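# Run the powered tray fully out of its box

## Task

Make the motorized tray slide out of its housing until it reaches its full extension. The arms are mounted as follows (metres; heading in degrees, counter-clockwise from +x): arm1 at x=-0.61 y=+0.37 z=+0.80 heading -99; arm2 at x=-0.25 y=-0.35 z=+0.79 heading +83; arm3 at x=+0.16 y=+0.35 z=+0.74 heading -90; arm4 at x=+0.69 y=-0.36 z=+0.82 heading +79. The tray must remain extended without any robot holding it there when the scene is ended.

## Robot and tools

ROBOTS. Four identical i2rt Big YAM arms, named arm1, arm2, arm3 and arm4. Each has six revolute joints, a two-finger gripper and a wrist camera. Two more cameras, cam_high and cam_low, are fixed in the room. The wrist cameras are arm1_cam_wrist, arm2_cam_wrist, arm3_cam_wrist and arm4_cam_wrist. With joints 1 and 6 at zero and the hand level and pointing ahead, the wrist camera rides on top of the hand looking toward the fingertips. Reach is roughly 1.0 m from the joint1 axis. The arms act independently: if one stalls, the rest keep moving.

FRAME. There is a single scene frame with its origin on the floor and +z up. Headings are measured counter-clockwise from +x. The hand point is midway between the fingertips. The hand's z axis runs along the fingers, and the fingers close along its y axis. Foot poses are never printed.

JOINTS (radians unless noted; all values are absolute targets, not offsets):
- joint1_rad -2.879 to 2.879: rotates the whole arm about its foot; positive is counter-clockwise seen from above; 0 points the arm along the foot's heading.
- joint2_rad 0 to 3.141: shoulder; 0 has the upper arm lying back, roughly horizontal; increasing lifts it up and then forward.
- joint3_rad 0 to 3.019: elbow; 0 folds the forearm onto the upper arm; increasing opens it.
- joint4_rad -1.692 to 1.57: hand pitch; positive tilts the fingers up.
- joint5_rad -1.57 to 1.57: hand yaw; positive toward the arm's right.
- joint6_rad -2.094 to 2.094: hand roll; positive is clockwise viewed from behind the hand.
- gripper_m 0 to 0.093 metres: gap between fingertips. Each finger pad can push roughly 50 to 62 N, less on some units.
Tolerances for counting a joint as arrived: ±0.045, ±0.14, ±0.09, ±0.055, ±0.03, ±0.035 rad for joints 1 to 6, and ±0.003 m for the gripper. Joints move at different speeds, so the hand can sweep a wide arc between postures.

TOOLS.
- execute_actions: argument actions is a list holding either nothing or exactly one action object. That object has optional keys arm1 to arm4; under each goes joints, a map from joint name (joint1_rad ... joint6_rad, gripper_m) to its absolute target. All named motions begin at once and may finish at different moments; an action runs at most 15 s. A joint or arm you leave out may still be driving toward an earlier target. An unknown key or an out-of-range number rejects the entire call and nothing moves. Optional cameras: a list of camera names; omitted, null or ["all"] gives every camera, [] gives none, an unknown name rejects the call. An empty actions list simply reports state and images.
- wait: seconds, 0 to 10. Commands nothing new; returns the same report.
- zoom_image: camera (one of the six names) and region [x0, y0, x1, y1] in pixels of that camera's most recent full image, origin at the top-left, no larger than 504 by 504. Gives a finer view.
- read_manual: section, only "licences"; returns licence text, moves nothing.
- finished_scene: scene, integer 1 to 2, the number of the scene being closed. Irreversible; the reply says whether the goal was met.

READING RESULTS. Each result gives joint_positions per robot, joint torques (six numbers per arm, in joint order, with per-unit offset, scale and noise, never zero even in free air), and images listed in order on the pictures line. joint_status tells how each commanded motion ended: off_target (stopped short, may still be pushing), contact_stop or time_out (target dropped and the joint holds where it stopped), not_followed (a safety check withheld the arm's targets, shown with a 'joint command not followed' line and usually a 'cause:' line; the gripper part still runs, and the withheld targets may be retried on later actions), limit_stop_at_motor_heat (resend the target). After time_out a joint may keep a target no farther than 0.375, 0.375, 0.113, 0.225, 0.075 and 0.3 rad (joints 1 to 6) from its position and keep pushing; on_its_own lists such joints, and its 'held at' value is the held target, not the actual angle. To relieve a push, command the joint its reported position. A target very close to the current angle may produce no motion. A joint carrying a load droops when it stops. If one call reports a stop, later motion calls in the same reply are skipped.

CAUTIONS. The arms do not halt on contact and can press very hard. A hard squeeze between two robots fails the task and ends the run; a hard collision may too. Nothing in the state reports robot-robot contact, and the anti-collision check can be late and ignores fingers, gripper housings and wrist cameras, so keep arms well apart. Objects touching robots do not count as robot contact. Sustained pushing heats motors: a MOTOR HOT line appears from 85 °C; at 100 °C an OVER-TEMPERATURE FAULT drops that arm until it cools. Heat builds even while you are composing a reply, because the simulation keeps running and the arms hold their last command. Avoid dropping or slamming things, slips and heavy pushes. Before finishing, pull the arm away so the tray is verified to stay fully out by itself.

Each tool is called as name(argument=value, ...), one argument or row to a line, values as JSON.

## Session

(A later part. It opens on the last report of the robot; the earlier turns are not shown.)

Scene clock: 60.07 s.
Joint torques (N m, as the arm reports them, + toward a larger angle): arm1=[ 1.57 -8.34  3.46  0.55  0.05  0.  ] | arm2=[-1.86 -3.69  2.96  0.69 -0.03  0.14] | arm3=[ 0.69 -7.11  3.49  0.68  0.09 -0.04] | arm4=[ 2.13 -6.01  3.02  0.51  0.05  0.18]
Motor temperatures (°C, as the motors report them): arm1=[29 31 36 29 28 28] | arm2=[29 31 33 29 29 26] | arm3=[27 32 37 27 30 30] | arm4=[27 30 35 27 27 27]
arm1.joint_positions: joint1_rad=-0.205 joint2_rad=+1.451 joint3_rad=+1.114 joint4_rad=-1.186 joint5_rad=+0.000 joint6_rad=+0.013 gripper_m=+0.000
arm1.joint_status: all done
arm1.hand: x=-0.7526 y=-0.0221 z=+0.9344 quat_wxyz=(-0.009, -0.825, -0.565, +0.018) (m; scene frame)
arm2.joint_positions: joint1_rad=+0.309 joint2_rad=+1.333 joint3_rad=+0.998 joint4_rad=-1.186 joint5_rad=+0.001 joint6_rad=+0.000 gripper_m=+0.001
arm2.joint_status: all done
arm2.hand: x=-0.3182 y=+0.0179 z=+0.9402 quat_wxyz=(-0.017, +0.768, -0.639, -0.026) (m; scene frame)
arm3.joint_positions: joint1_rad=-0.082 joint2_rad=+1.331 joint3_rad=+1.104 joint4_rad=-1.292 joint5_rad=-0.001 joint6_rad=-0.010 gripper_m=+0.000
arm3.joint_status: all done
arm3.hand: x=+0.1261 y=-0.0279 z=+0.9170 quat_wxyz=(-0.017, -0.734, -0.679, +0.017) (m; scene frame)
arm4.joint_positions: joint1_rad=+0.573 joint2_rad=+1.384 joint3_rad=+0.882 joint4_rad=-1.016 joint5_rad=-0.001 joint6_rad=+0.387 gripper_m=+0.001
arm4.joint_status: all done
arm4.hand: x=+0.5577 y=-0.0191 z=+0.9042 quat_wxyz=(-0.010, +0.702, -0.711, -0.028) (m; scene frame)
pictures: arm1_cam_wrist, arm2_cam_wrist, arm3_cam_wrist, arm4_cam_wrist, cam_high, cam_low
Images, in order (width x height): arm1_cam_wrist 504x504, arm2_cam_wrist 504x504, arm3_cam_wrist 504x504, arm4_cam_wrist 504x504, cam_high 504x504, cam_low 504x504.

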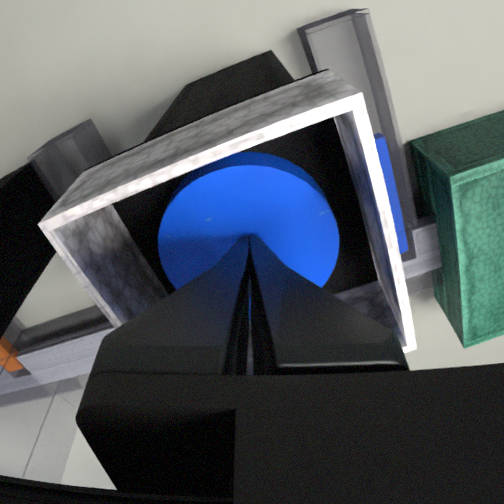

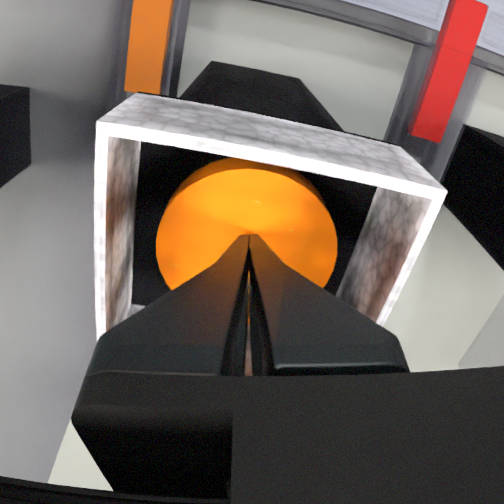

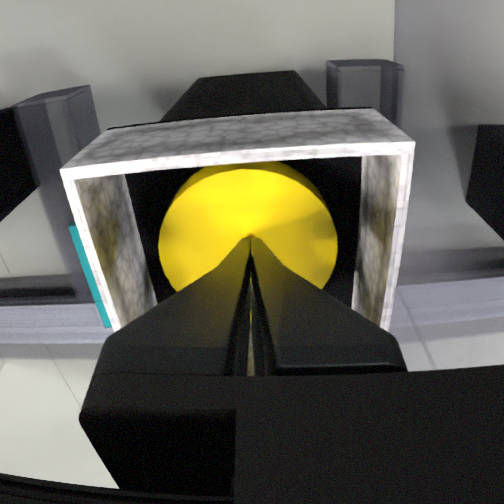

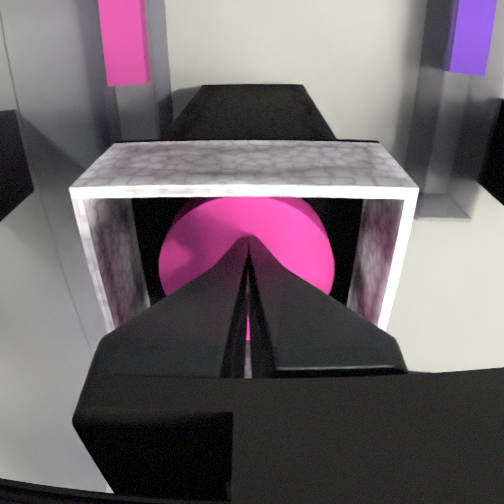

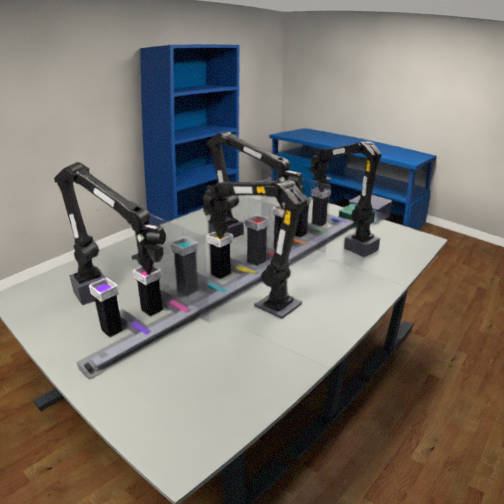

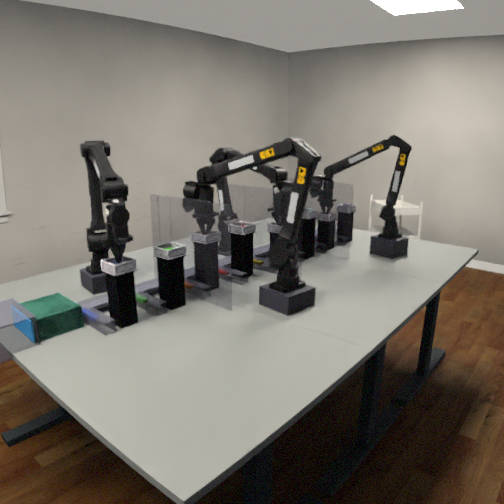

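wait(
  seconds=10,
)

wait(
  seconds=10,
)

Scene clock: 78.50 s.
Joint torques (N m, as the arm reports them, + toward a larger angle): arm1=[ 1.95 -8.23  3.81  0.86  0.04 -0.05] | arm2=[-1.84 -3.62  2.96  0.69 -0.03  0.15] | arm3=[ 0.59 -7.37  3.51  0.74  0.12 -0.04] | arm4=[ 2.18 -6.35  3.04  0.49  0.04  0.17]
Motor temperatures (°C, as the motors report them): arm1=[29 31 32 29 28 28] | arm2=[29 30 31 29 29 26] | arm3=[27 31 33 26 30 30] | arm4=[27 30 32 27 27 27]
arm1.joint_positions: joint1_rad=-0.205 joint2_rad=+1.451 joint3_rad=+1.114 joint4_rad=-1.186 joint5_rad=+0.000 joint6_rad=+0.013 gripper_m=+0.000
arm1.joint_status: all done
arm1.hand: x=-0.7526 y=-0.0221 z=+0.9344 quat_wxyz=(-0.009, -0.825, -0.565, +0.018) (m; scene frame)
arm2.joint_positions: joint1_rad=+0.309 joint2_rad=+1.333 joint3_rad=+0.998 joint4_rad=-1.186 joint5_rad=+0.001 joint6_rad=+0.000 gripper_m=+0.001
arm2.joint_status: all done
arm2.hand: x=-0.3182 y=+0.0179 z=+0.9402 quat_wxyz=(-0.017, +0.768, -0.639, -0.026) (m; scene frame)
arm3.joint_positions: joint1_rad=-0.082 joint2_rad=+1.331 joint3_rad=+1.104 joint4_rad=-1.292 joint5_rad=-0.001 joint6_rad=-0.010 gripper_m=+0.000
arm3.joint_status: all done
arm3.hand: x=+0.1261 y=-0.0279 z=+0.9170 quat_wxyz=(-0.017, -0.734, -0.679, +0.017) (m; scene frame)
arm4.joint_positions: joint1_rad=+0.573 joint2_rad=+1.384 joint3_rad=+0.882 joint4_rad=-1.016 joint5_rad=-0.001 joint6_rad=+0.387 gripper_m=+0.001
arm4.joint_status: all done
arm4.hand: x=+0.5577 y=-0.0191 z=+0.9042 quat_wxyz=(-0.010, +0.702, -0.711, -0.028) (m; scene frame)
wait: 10.00 s; at rest from the start
pictures: arm1_cam_wrist, arm2_cam_wrist, arm3_cam_wrist, arm4_cam_wrist, cam_high, cam_low
Images, in order (width x height): arm1_cam_wrist 504x504, arm2_cam_wrist 504x504, arm3_cam_wrist 504x504, arm4_cam_wrist 504x504, cam_high 504x504, cam_low 504x504.

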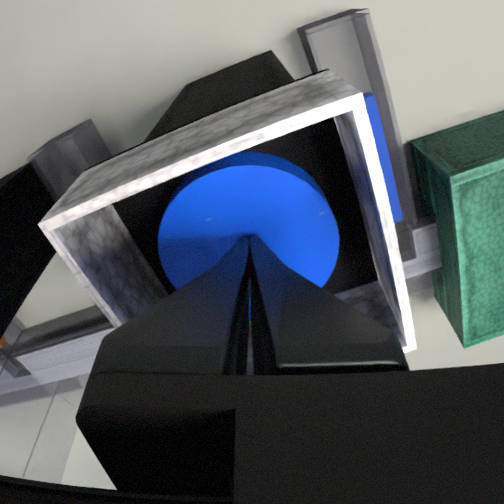

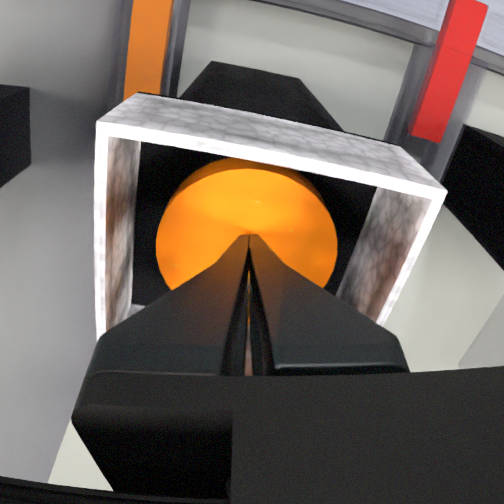

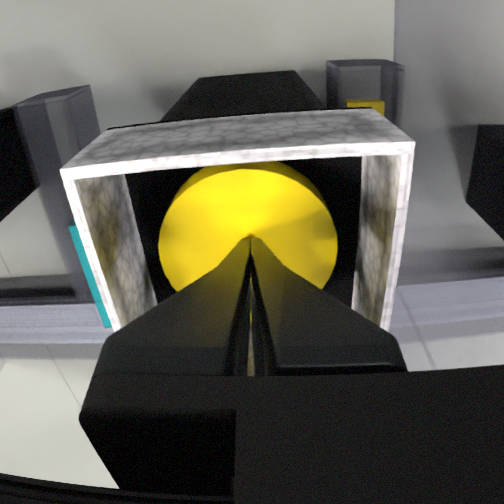

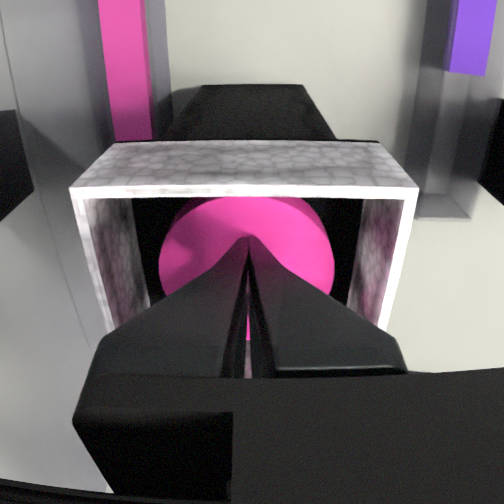

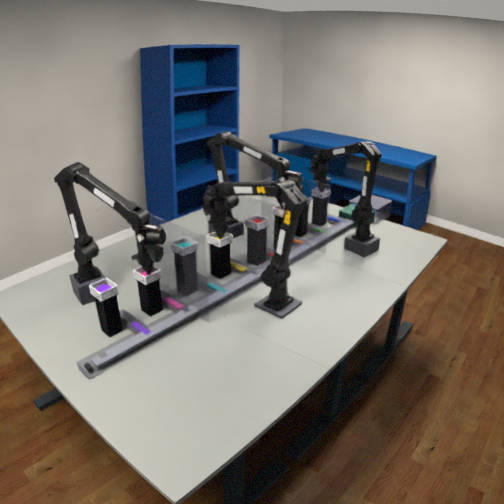

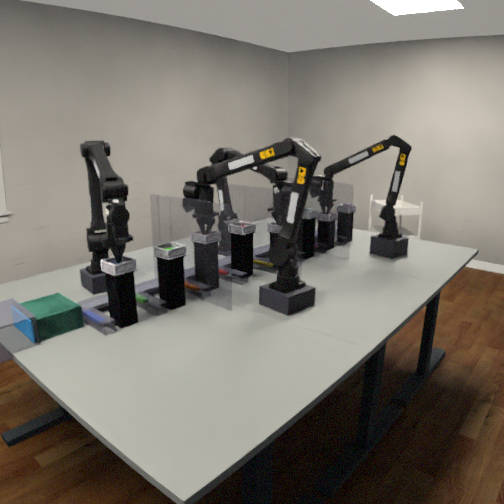

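Scene clock: 88.50 s.
Joint torques (N m, as the arm reports them, + toward a larger angle): arm1=[ 1.64 -8.12  3.48  0.72  0.02 -0.08] | arm2=[-1.85 -3.65  2.96  0.68 -0.03  0.15] | arm3=[ 0.85 -7.    3.48  0.8   0.11 -0.04] | arm4=[ 2.27 -6.13  3.    0.52  0.06  0.17]
Motor temperatures (°C, as the motors report them): arm1=[29 31 32 29 28 28] | arm2=[29 30 31 29 29 26] | arm3=[27 31 33 26 30 30] | arm4=[27 30 32 27 27 27]
arm1.joint_positions: joint1_rad=-0.205 joint2_rad=+1.451 joint3_rad=+1.114 joint4_rad=-1.186 joint5_rad=+0.000 joint6_rad=+0.013 gripper_m=+0.000
arm1.joint_status: all done
arm1.hand: x=-0.7526 y=-0.0221 z=+0.9344 quat_wxyz=(-0.009, -0.825, -0.565, +0.018) (m; scene frame)
arm2.joint_positions: joint1_rad=+0.309 joint2_rad=+1.333 joint3_rad=+0.998 joint4_rad=-1.186 joint5_rad=+0.001 joint6_rad=+0.000 gripper_m=+0.001
arm2.joint_status: all done
arm2.hand: x=-0.3182 y=+0.0179 z=+0.9402 quat_wxyz=(-0.017, +0.768, -0.639, -0.026) (m; scene frame)
arm3.joint_positions: joint1_rad=-0.082 joint2_rad=+1.331 joint3_rad=+1.104 joint4_rad=-1.292 joint5_rad=-0.001 joint6_rad=-0.010 gripper_m=+0.000
arm3.joint_status: all done
arm3.hand: x=+0.1261 y=-0.0279 z=+0.9170 quat_wxyz=(-0.017, -0.734, -0.679, +0.017) (m; scene frame)
arm4.joint_positions: joint1_rad=+0.573 joint2_rad=+1.384 joint3_rad=+0.882 joint4_rad=-1.016 joint5_rad=-0.001 joint6_rad=+0.387 gripper_m=+0.001
arm4.joint_status: all done
arm4.hand: x=+0.5577 y=-0.0191 z=+0.9042 quat_wxyz=(-0.010, +0.702, -0.711, -0.028) (m; scene frame)
wait: 10.00 s; at rest by 0.27 s
pictures: arm1_cam_wrist, arm2_cam_wrist, arm3_cam_wrist, arm4_cam_wrist, cam_high, cam_low
Images, in order (width x height): arm1_cam_wrist 504x504, arm2_cam_wrist 504x504, arm3_cam_wrist 504x504, arm4_cam_wrist 504x504, cam_high 504x504, cam_low 504x504.

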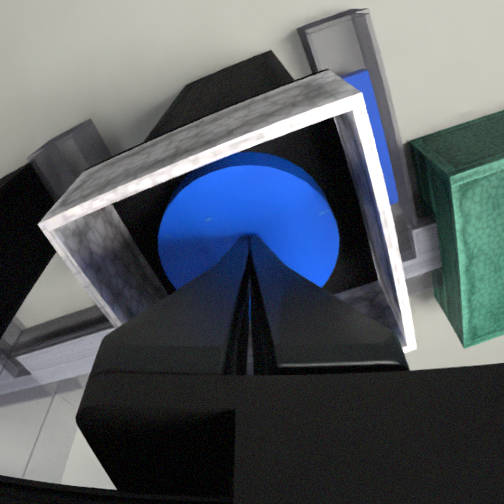

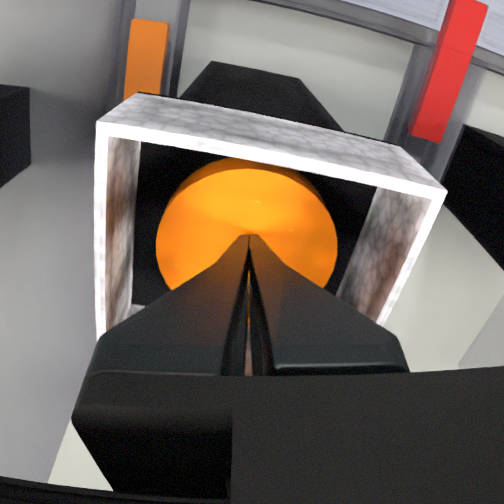

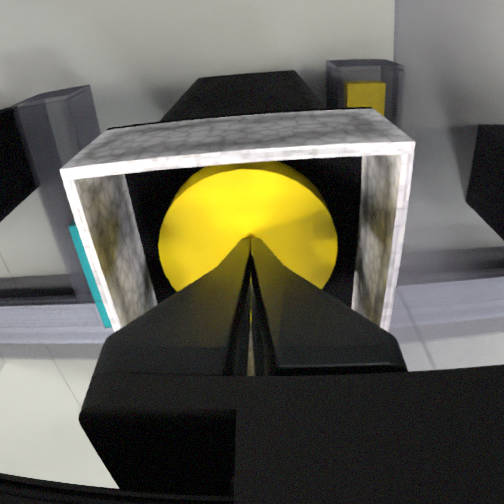

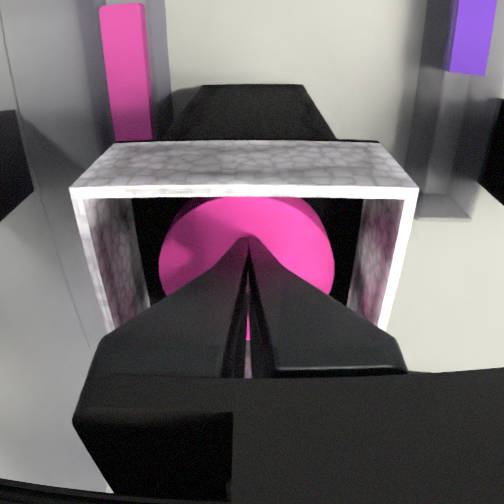

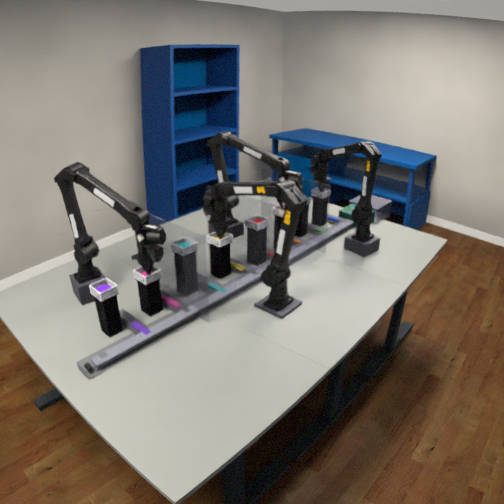

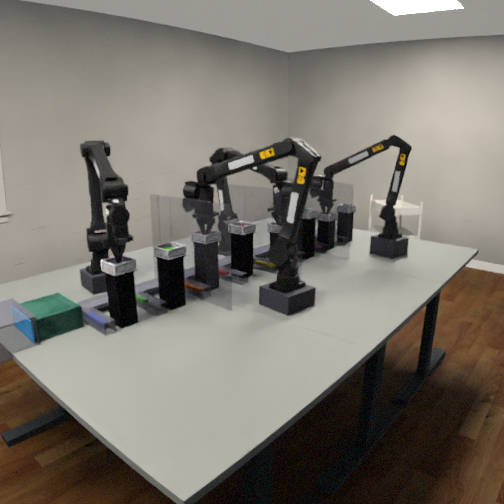

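wait(
  seconds=10,
)

execute_actions(
  actions=[
    {"arm1":{"joints":{"joint2_rad":1.36,"joint3_rad":1.28,"joint4_rad":-1.44}},"arm2":{"joints":{"joint2_rad":1.34,"joint3_rad":1.26,"joint4_rad":-1.44}},"arm3":{"joints":{"joint2_rad":1.37,"joint3_rad":1.46,"joint4_rad":-1.6}},"arm4":{"joints":{"joint2_rad":1.25,"joint3_rad":1.08,"joint4_rad":-1.35}}},
  ],
  cameras=[],
)

execute_actions(
  actions=[
    {"arm1":{"joints":{"joint1_rad":0.355,"joint6_rad":0.2}},"arm2":{"joints":{"joint1_rad":-0.265,"joint2_rad":1.37,"joint4_rad":-1.4,"joint6_rad":-0.39}},"arm3":{"joints":{"joint1_rad":0.449,"joint2_rad":1.42,"joint4_rad":-1.55,"joint6_rad":0.45}},"arm4":{"joints":{"joint1_rad":-0.06,"joint6_rad":-0.2}}},
  ],
)

Scene clock: 110.07 s.
Joint torques (N m, as the arm reports them, + toward a larger angle): arm1=[ 1.8  -8.35  3.42  0.88  0.06 -0.03] | arm2=[-1.92 -3.68  2.94  0.69 -0.03  0.15] | arm3=[ 1.02 -7.42  3.54  0.69  0.09 -0.05] | arm4=[ 2.15 -6.28  2.99  0.59  0.04  0.17]
Motor temperatures (°C, as the motors report them): arm1=[29 31 31 29 28 28] | arm2=[29 30 30 29 29 26] | arm3=[27 31 32 26 30 30] | arm4=[27 30 31 27 27 27]
arm1.joint_positions: joint1_rad=-0.205 joint2_rad=+1.451 joint3_rad=+1.114 joint4_rad=-1.186 joint5_rad=+0.000 joint6_rad=+0.013 gripper_m=+0.000
arm1.joint_status: all done
arm1.hand: x=-0.7526 y=-0.0221 z=+0.9344 quat_wxyz=(-0.009, -0.825, -0.565, +0.018) (m; scene frame)
arm2.joint_positions: joint1_rad=+0.309 joint2_rad=+1.333 joint3_rad=+0.998 joint4_rad=-1.186 joint5_rad=+0.001 joint6_rad=+0.000 gripper_m=+0.001
arm2.joint_status: all done
arm2.hand: x=-0.3182 y=+0.0179 z=+0.9402 quat_wxyz=(-0.017, +0.768, -0.639, -0.026) (m; scene frame)
arm3.joint_positions: joint1_rad=-0.082 joint2_rad=+1.331 joint3_rad=+1.104 joint4_rad=-1.292 joint5_rad=-0.001 joint6_rad=-0.010 gripper_m=+0.000
arm3.joint_status: all done
arm3.hand: x=+0.1261 y=-0.0279 z=+0.9170 quat_wxyz=(-0.017, -0.734, -0.679, +0.017) (m; scene frame)
arm4.joint_positions: joint1_rad=+0.573 joint2_rad=+1.384 joint3_rad=+0.882 joint4_rad=-1.016 joint5_rad=-0.001 joint6_rad=+0.387 gripper_m=+0.001
arm4.joint_status: all done
arm4.hand: x=+0.5577 y=-0.0191 z=+0.9042 quat_wxyz=(-0.010, +0.702, -0.711, -0.028) (m; scene frame)
wait: 10.00 s; at rest from the start
pictures: arm1_cam_wrist, arm2_cam_wrist, arm3_cam_wrist, arm4_cam_wrist, cam_high, cam_low
Images, in order (width x height): arm1_cam_wrist 504x504, arm2_cam_wrist 504x504, arm3_cam_wrist 504x504, arm4_cam_wrist 504x504, cam_high 504x504, cam_low 504x504.

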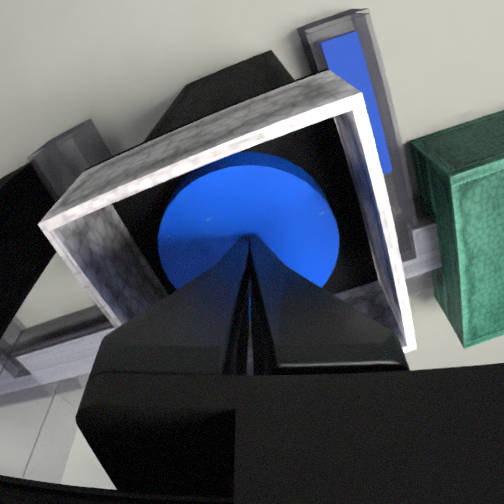

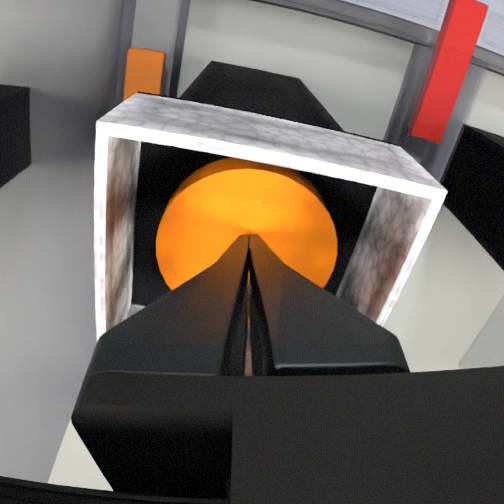

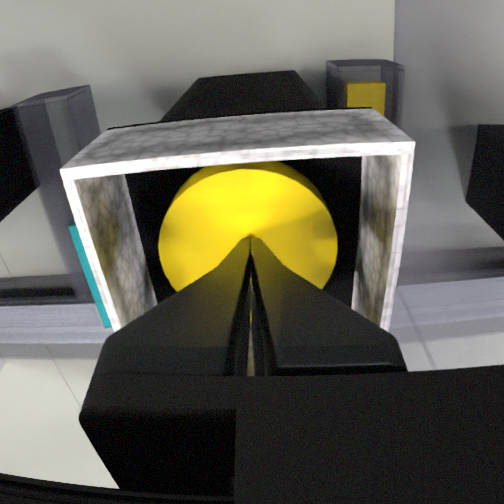

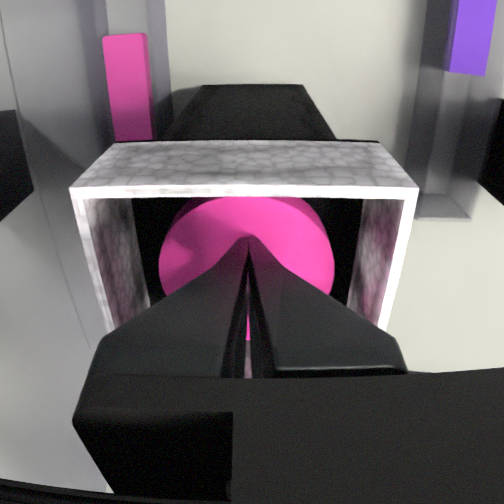

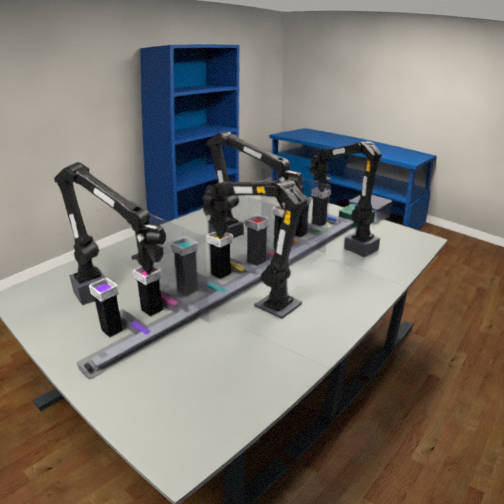

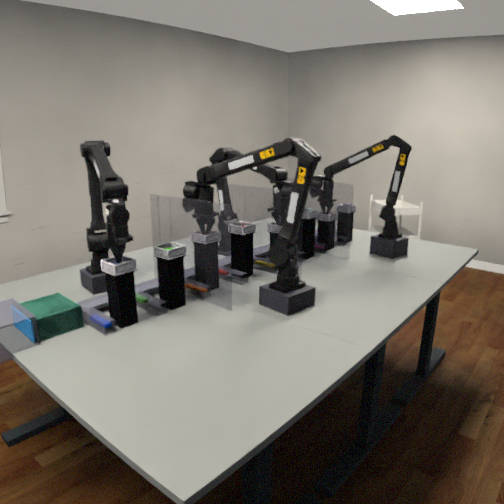

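Scene clock: 111.23 s.
Joint torques (N m, as the arm reports them, + toward a larger angle): arm1=[  1.48 -10.51  12.54  -0.13   0.05  -0.05] | arm2=[-1.84 -7.81 11.09  0.25 -0.03  0.15] | arm3=[  0.75 -11.72  10.85   0.09   0.11  -0.06] | arm4=[ 2.21 -8.12 10.18  0.26  0.04  0.18]
Motor temperatures (°C, as the motors report them): arm1=[29 31 32 29 28 28] | arm2=[29 30 31 29 29 26] | arm3=[27 31 33 26 30 30] | arm4=[27 30 32 27 27 27]
arm1.joint_positions: joint1_rad=-0.205 joint2_rad=+1.355 joint3_rad=+1.236 joint4_rad=-1.427 joint5_rad=+0.000 joint6_rad=+0.013 gripper_m=+0.000
arm1.joint_status: all done
arm1.hand: x=-0.7439 y=-0.0005 z=+1.0157 quat_wxyz=(-0.002, -0.825, -0.565, +0.008) (m; scene frame)
arm2.joint_positions: joint1_rad=+0.309 joint2_rad=+1.331 joint3_rad=+1.219 joint4_rad=-1.433 joint5_rad=+0.001 joint6_rad=+0.000 gripper_m=+0.001
arm2.joint_status: all done
arm2.hand: x=-0.3197 y=+0.0290 z=+1.0230 quat_wxyz=(-0.010, +0.768, -0.640, -0.016) (m; scene frame)
arm3.joint_positions: joint1_rad=-0.082 joint2_rad=+1.359 joint3_rad=+1.431 joint4_rad=-1.584 joint5_rad=-0.001 joint6_rad=-0.010 gripper_m=+0.000
arm3.joint_status: all done
arm3.hand: x=+0.1242 y=-0.0492 z=+1.0310 quat_wxyz=(-0.019, -0.733, -0.679, +0.020) (m; scene frame)
arm4.joint_positions: joint1_rad=+0.573 joint2_rad=+1.237 joint3_rad=+1.055 joint4_rad=-1.340 joint5_rad=-0.001 joint6_rad=+0.387 gripper_m=+0.001
arm4.joint_status: all done
arm4.hand: x=+0.5642 y=-0.0349 z=+1.0144 quat_wxyz=(-0.009, +0.702, -0.711, -0.026) (m; scene frame)
pictures: none
No camera images: the call's "cameras" was empty. Leave "cameras" out to get every camera's image.

Scene clock: 112.83 s.
Joint torques (N m, as the arm reports them, + toward a larger angle): arm1=[  1.49 -10.05  12.32   0.05   0.06   0.23] | arm2=[-0.89 -8.93 10.98  0.83 -0.05 -0.01] | arm3=[ -0.39 -14.02  10.73   1.03   0.13  -0.04] | arm4=[ 0.53 -8.4  10.21  0.22 -0.03 -0.07]
Motor temperatures (°C, as the motors report them): arm1=[29 31 33 29 28 28] | arm2=[29 31 32 29 29 26] | arm3=[27 31 34 26 30 30] | arm4=[27 30 33 27 27 27]
arm1.joint_positions: joint1_rad=+0.356 joint2_rad=+1.355 joint3_rad=+1.236 joint4_rad=-1.427 joint5_rad=-0.001 joint6_rad=+0.186 gripper_m=+0.000
arm1.joint_status: all done
arm1.hand: x=-0.5271 y=-0.0176 z=+1.0149 quat_wxyz=(-0.006, -0.701, -0.713, +0.004) (m; scene frame)
arm2.joint_positions: joint1_rad=-0.270 joint2_rad=+1.364 joint3_rad=+1.219 joint4_rad=-1.406 joint5_rad=+0.000 joint6_rad=-0.375 gripper_m=+0.001
arm2.joint_status: all done
arm2.hand: x=-0.0982 y=+0.0141 z=+1.0090 quat_wxyz=(-0.010, +0.699, -0.715, -0.010) (m; scene frame)
arm3.joint_positions: joint1_rad=+0.458 joint2_rad=+1.419 joint3_rad=+1.431 joint4_rad=-1.562 joint5_rad=-0.001 joint6_rad=+0.439 gripper_m=+0.000
arm3.joint_status: all done
arm3.hand: x=+0.3426 y=-0.0235 z=+1.0078 quat_wxyz=(-0.009, -0.702, -0.712, +0.002) (m; scene frame)
arm4.joint_positions: joint1_rad=-0.053 joint2_rad=+1.238 joint3_rad=+1.055 joint4_rad=-1.340 joint5_rad=+0.000 joint6_rad=-0.186 gripper_m=+0.001
arm4.joint_status: all done
arm4.hand: x=+0.7793 y=-0.0219 z=+1.0129 quat_wxyz=(-0.020, +0.683, -0.730, -0.017) (m; scene frame)
pictures: arm1_cam_wrist, arm2_cam_wrist, arm3_cam_wrist, arm4_cam_wrist, cam_high, cam_low
Images, in order (width x height): arm1_cam_wrist 504x504, arm2_cam_wrist 504x504, arm3_cam_wrist 504x504, arm4_cam_wrist 504x504, cam_high 504x504, cam_low 504x504.

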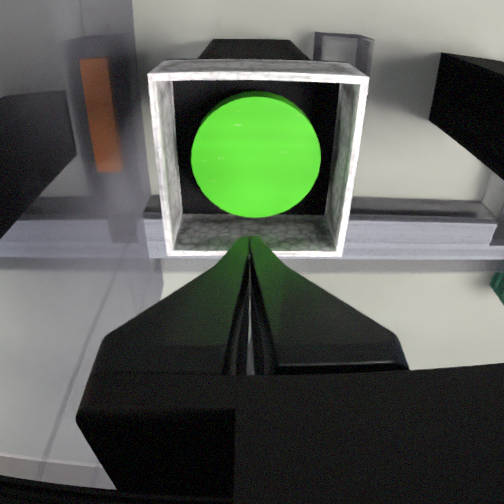

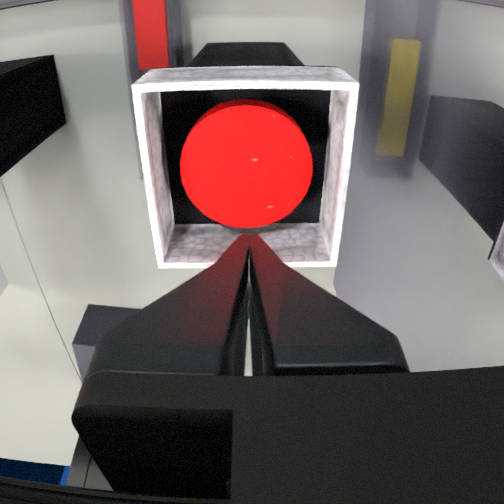

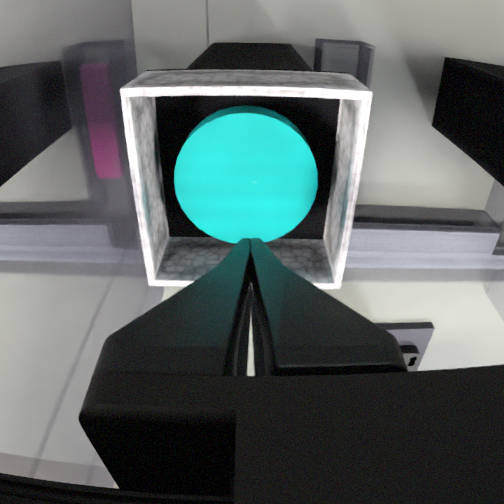

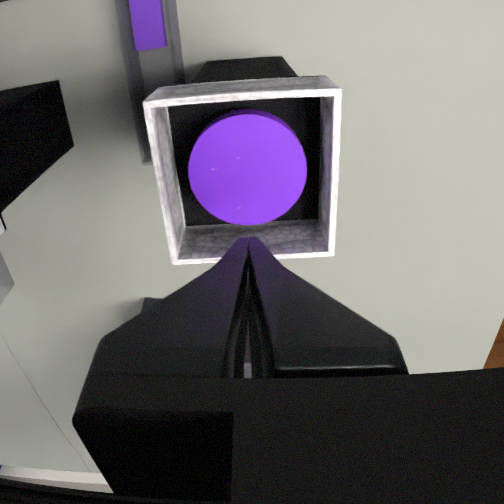

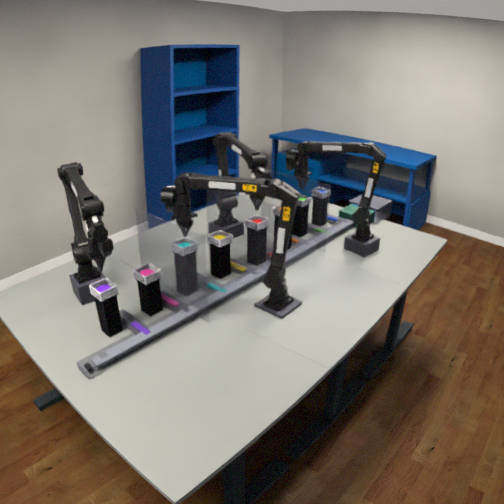

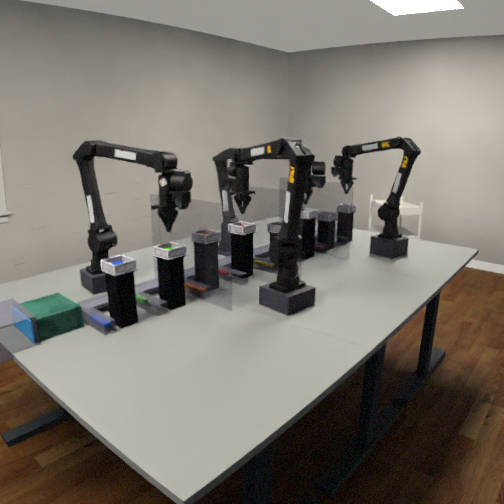

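execute_actions(
  actions=[
    {"arm1":{"joints":{"joint2_rad":1.44,"joint3_rad":1.07,"joint4_rad":-1.21}},"arm2":{"joints":{"joint2_rad":1.44,"joint3_rad":1.05,"joint4_rad":-1.2}},"arm3":{"joints":{"joint2_rad":1.45,"joint3_rad":1.26,"joint4_rad":-1.39}},"arm4":{"joints":{"joint2_rad":1.35,"joint3_rad":0.86,"joint4_rad":-1.09}}},
  ],
  cameras=[],
)

wait(
  seconds=6,
)

Scene clock: 118.67 s.
Joint torques (N m, as the arm reports them, + toward a larger angle): arm1=[ 1.27 -9.33  6.46  1.23  0.05  0.26] | arm2=[-0.9  -7.73  5.5   1.02 -0.05 -0.01] | arm3=[ -0.15 -10.7    6.09   1.1    0.14  -0.06] | arm4=[ 0.55 -7.8   5.77  1.69 -0.03 -0.06]
Motor temperatures (°C, as the motors report them): arm1=[29 31 35 29 28 28] | arm2=[29 31 34 29 29 26] | arm3=[27 32 36 26 30 30] | arm4=[27 30 35 27 27 27]
arm1.joint_positions: joint1_rad=+0.356 joint2_rad=+1.415 joint3_rad=+1.098 joint4_rad=-1.230 joint5_rad=-0.001 joint6_rad=+0.186 gripper_m=+0.000
arm1.joint_status: all done
arm1.hand: x=-0.5260 y=-0.0234 z=+0.9414 quat_wxyz=(-0.006, -0.701, -0.713, +0.004) (m; scene frame)
arm2.joint_positions: joint1_rad=-0.270 joint2_rad=+1.415 joint3_rad=+1.082 joint4_rad=-1.209 joint5_rad=+0.000 joint6_rad=-0.375 gripper_m=+0.001
arm2.joint_status: all done
arm2.hand: x=-0.0969 y=+0.0194 z=+0.9393 quat_wxyz=(-0.014, +0.699, -0.715, -0.012) (m; scene frame)
arm3.joint_positions: joint1_rad=+0.458 joint2_rad=+1.415 joint3_rad=+1.292 joint4_rad=-1.400 joint5_rad=-0.001 joint6_rad=+0.439 gripper_m=+0.000
arm3.joint_status: all done
arm3.hand: x=+0.3437 y=-0.0253 z=+0.9569 quat_wxyz=(-0.022, -0.702, -0.712, +0.006) (m; scene frame)
arm4.joint_positions: joint1_rad=-0.053 joint2_rad=+1.323 joint3_rad=+0.887 joint4_rad=-1.110 joint5_rad=+0.000 joint6_rad=-0.186 gripper_m=+0.000
arm4.joint_status: all done
arm4.hand: x=+0.7781 y=-0.0243 z=+0.9243 quat_wxyz=(-0.010, +0.683, -0.730, -0.010) (m; scene frame)
pictures: none
No camera images: the call's "cameras" was empty. Leave "cameras" out to get every camera's image.

Scene clock: 124.67 s.
Joint torques (N m, as the arm reports them, + toward a larger angle): arm1=[  2.27 -10.13   6.47   1.16   0.04   0.24] | arm2=[-0.91 -7.67  5.47  1.01 -0.04 -0.01] | arm3=[  0.18 -11.07   6.07   1.06   0.11  -0.01] | arm4=[ 0.52 -7.92  5.77  1.7  -0.03 -0.08]
Motor temperatures (°C, as the motors report them): arm1=[29 31 35 29 28 28] | arm2=[29 31 34 29 29 26] | arm3=[27 32 36 26 30 30] | arm4=[27 30 35 27 27 27]
arm1.joint_positions: joint1_rad=+0.356 joint2_rad=+1.415 joint3_rad=+1.098 joint4_rad=-1.230 joint5_rad=-0.001 joint6_rad=+0.186 gripper_m=+0.000
arm1.joint_status: all done
arm1.hand: x=-0.5260 y=-0.0234 z=+0.9414 quat_wxyz=(-0.006, -0.701, -0.713, +0.004) (m; scene frame)
arm2.joint_positions: joint1_rad=-0.270 joint2_rad=+1.415 joint3_rad=+1.082 joint4_rad=-1.209 joint5_rad=+0.000 joint6_rad=-0.375 gripper_m=+0.001
arm2.joint_status: all done
arm2.hand: x=-0.0969 y=+0.0194 z=+0.9393 quat_wxyz=(-0.014, +0.699, -0.715, -0.012) (m; scene frame)
arm3.joint_positions: joint1_rad=+0.458 joint2_rad=+1.415 joint3_rad=+1.292 joint4_rad=-1.400 joint5_rad=-0.001 joint6_rad=+0.439 gripper_m=+0.000
arm3.joint_status: all done
arm3.hand: x=+0.3437 y=-0.0253 z=+0.9569 quat_wxyz=(-0.022, -0.702, -0.712, +0.006) (m; scene frame)
arm4.joint_positions: joint1_rad=-0.053 joint2_rad=+1.323 joint3_rad=+0.887 joint4_rad=-1.110 joint5_rad=+0.000 joint6_rad=-0.186 gripper_m=+0.000
arm4.joint_status: all done
arm4.hand: x=+0.7781 y=-0.0243 z=+0.9243 quat_wxyz=(-0.010, +0.683, -0.730, -0.010) (m; scene frame)
wait: 6.00 s; at rest by 0.27 s
pictures: arm1_cam_wrist, arm2_cam_wrist, arm3_cam_wrist, arm4_cam_wrist, cam_high, cam_low
Images, in order (width x height): arm1_cam_wrist 504x504, arm2_cam_wrist 504x504, arm3_cam_wrist 504x504, arm4_cam_wrist 504x504, cam_high 504x504, cam_low 504x504.

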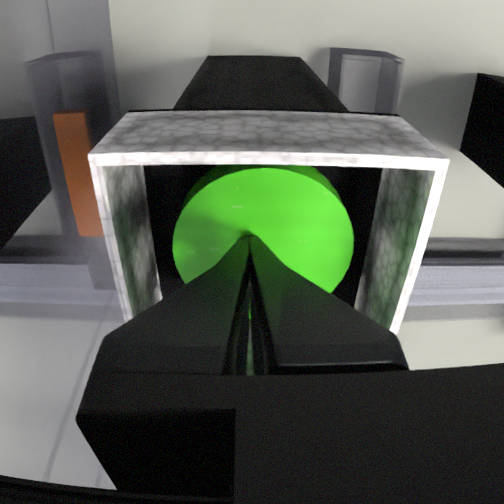

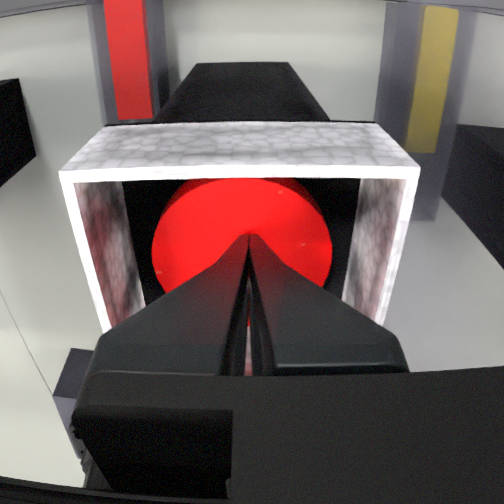

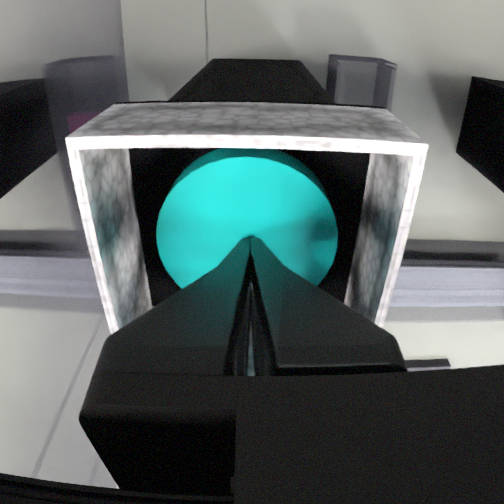

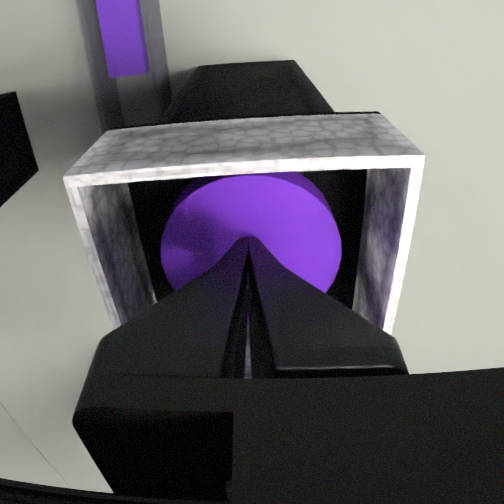

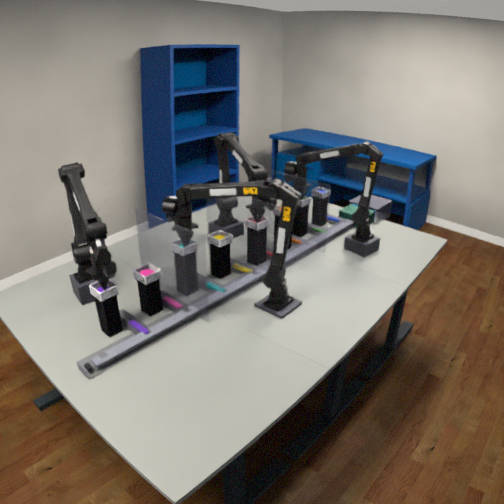

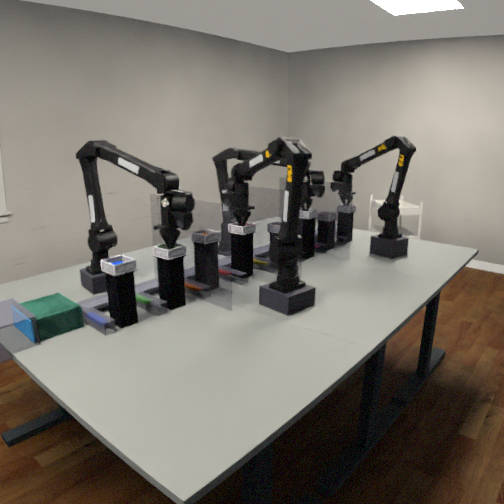

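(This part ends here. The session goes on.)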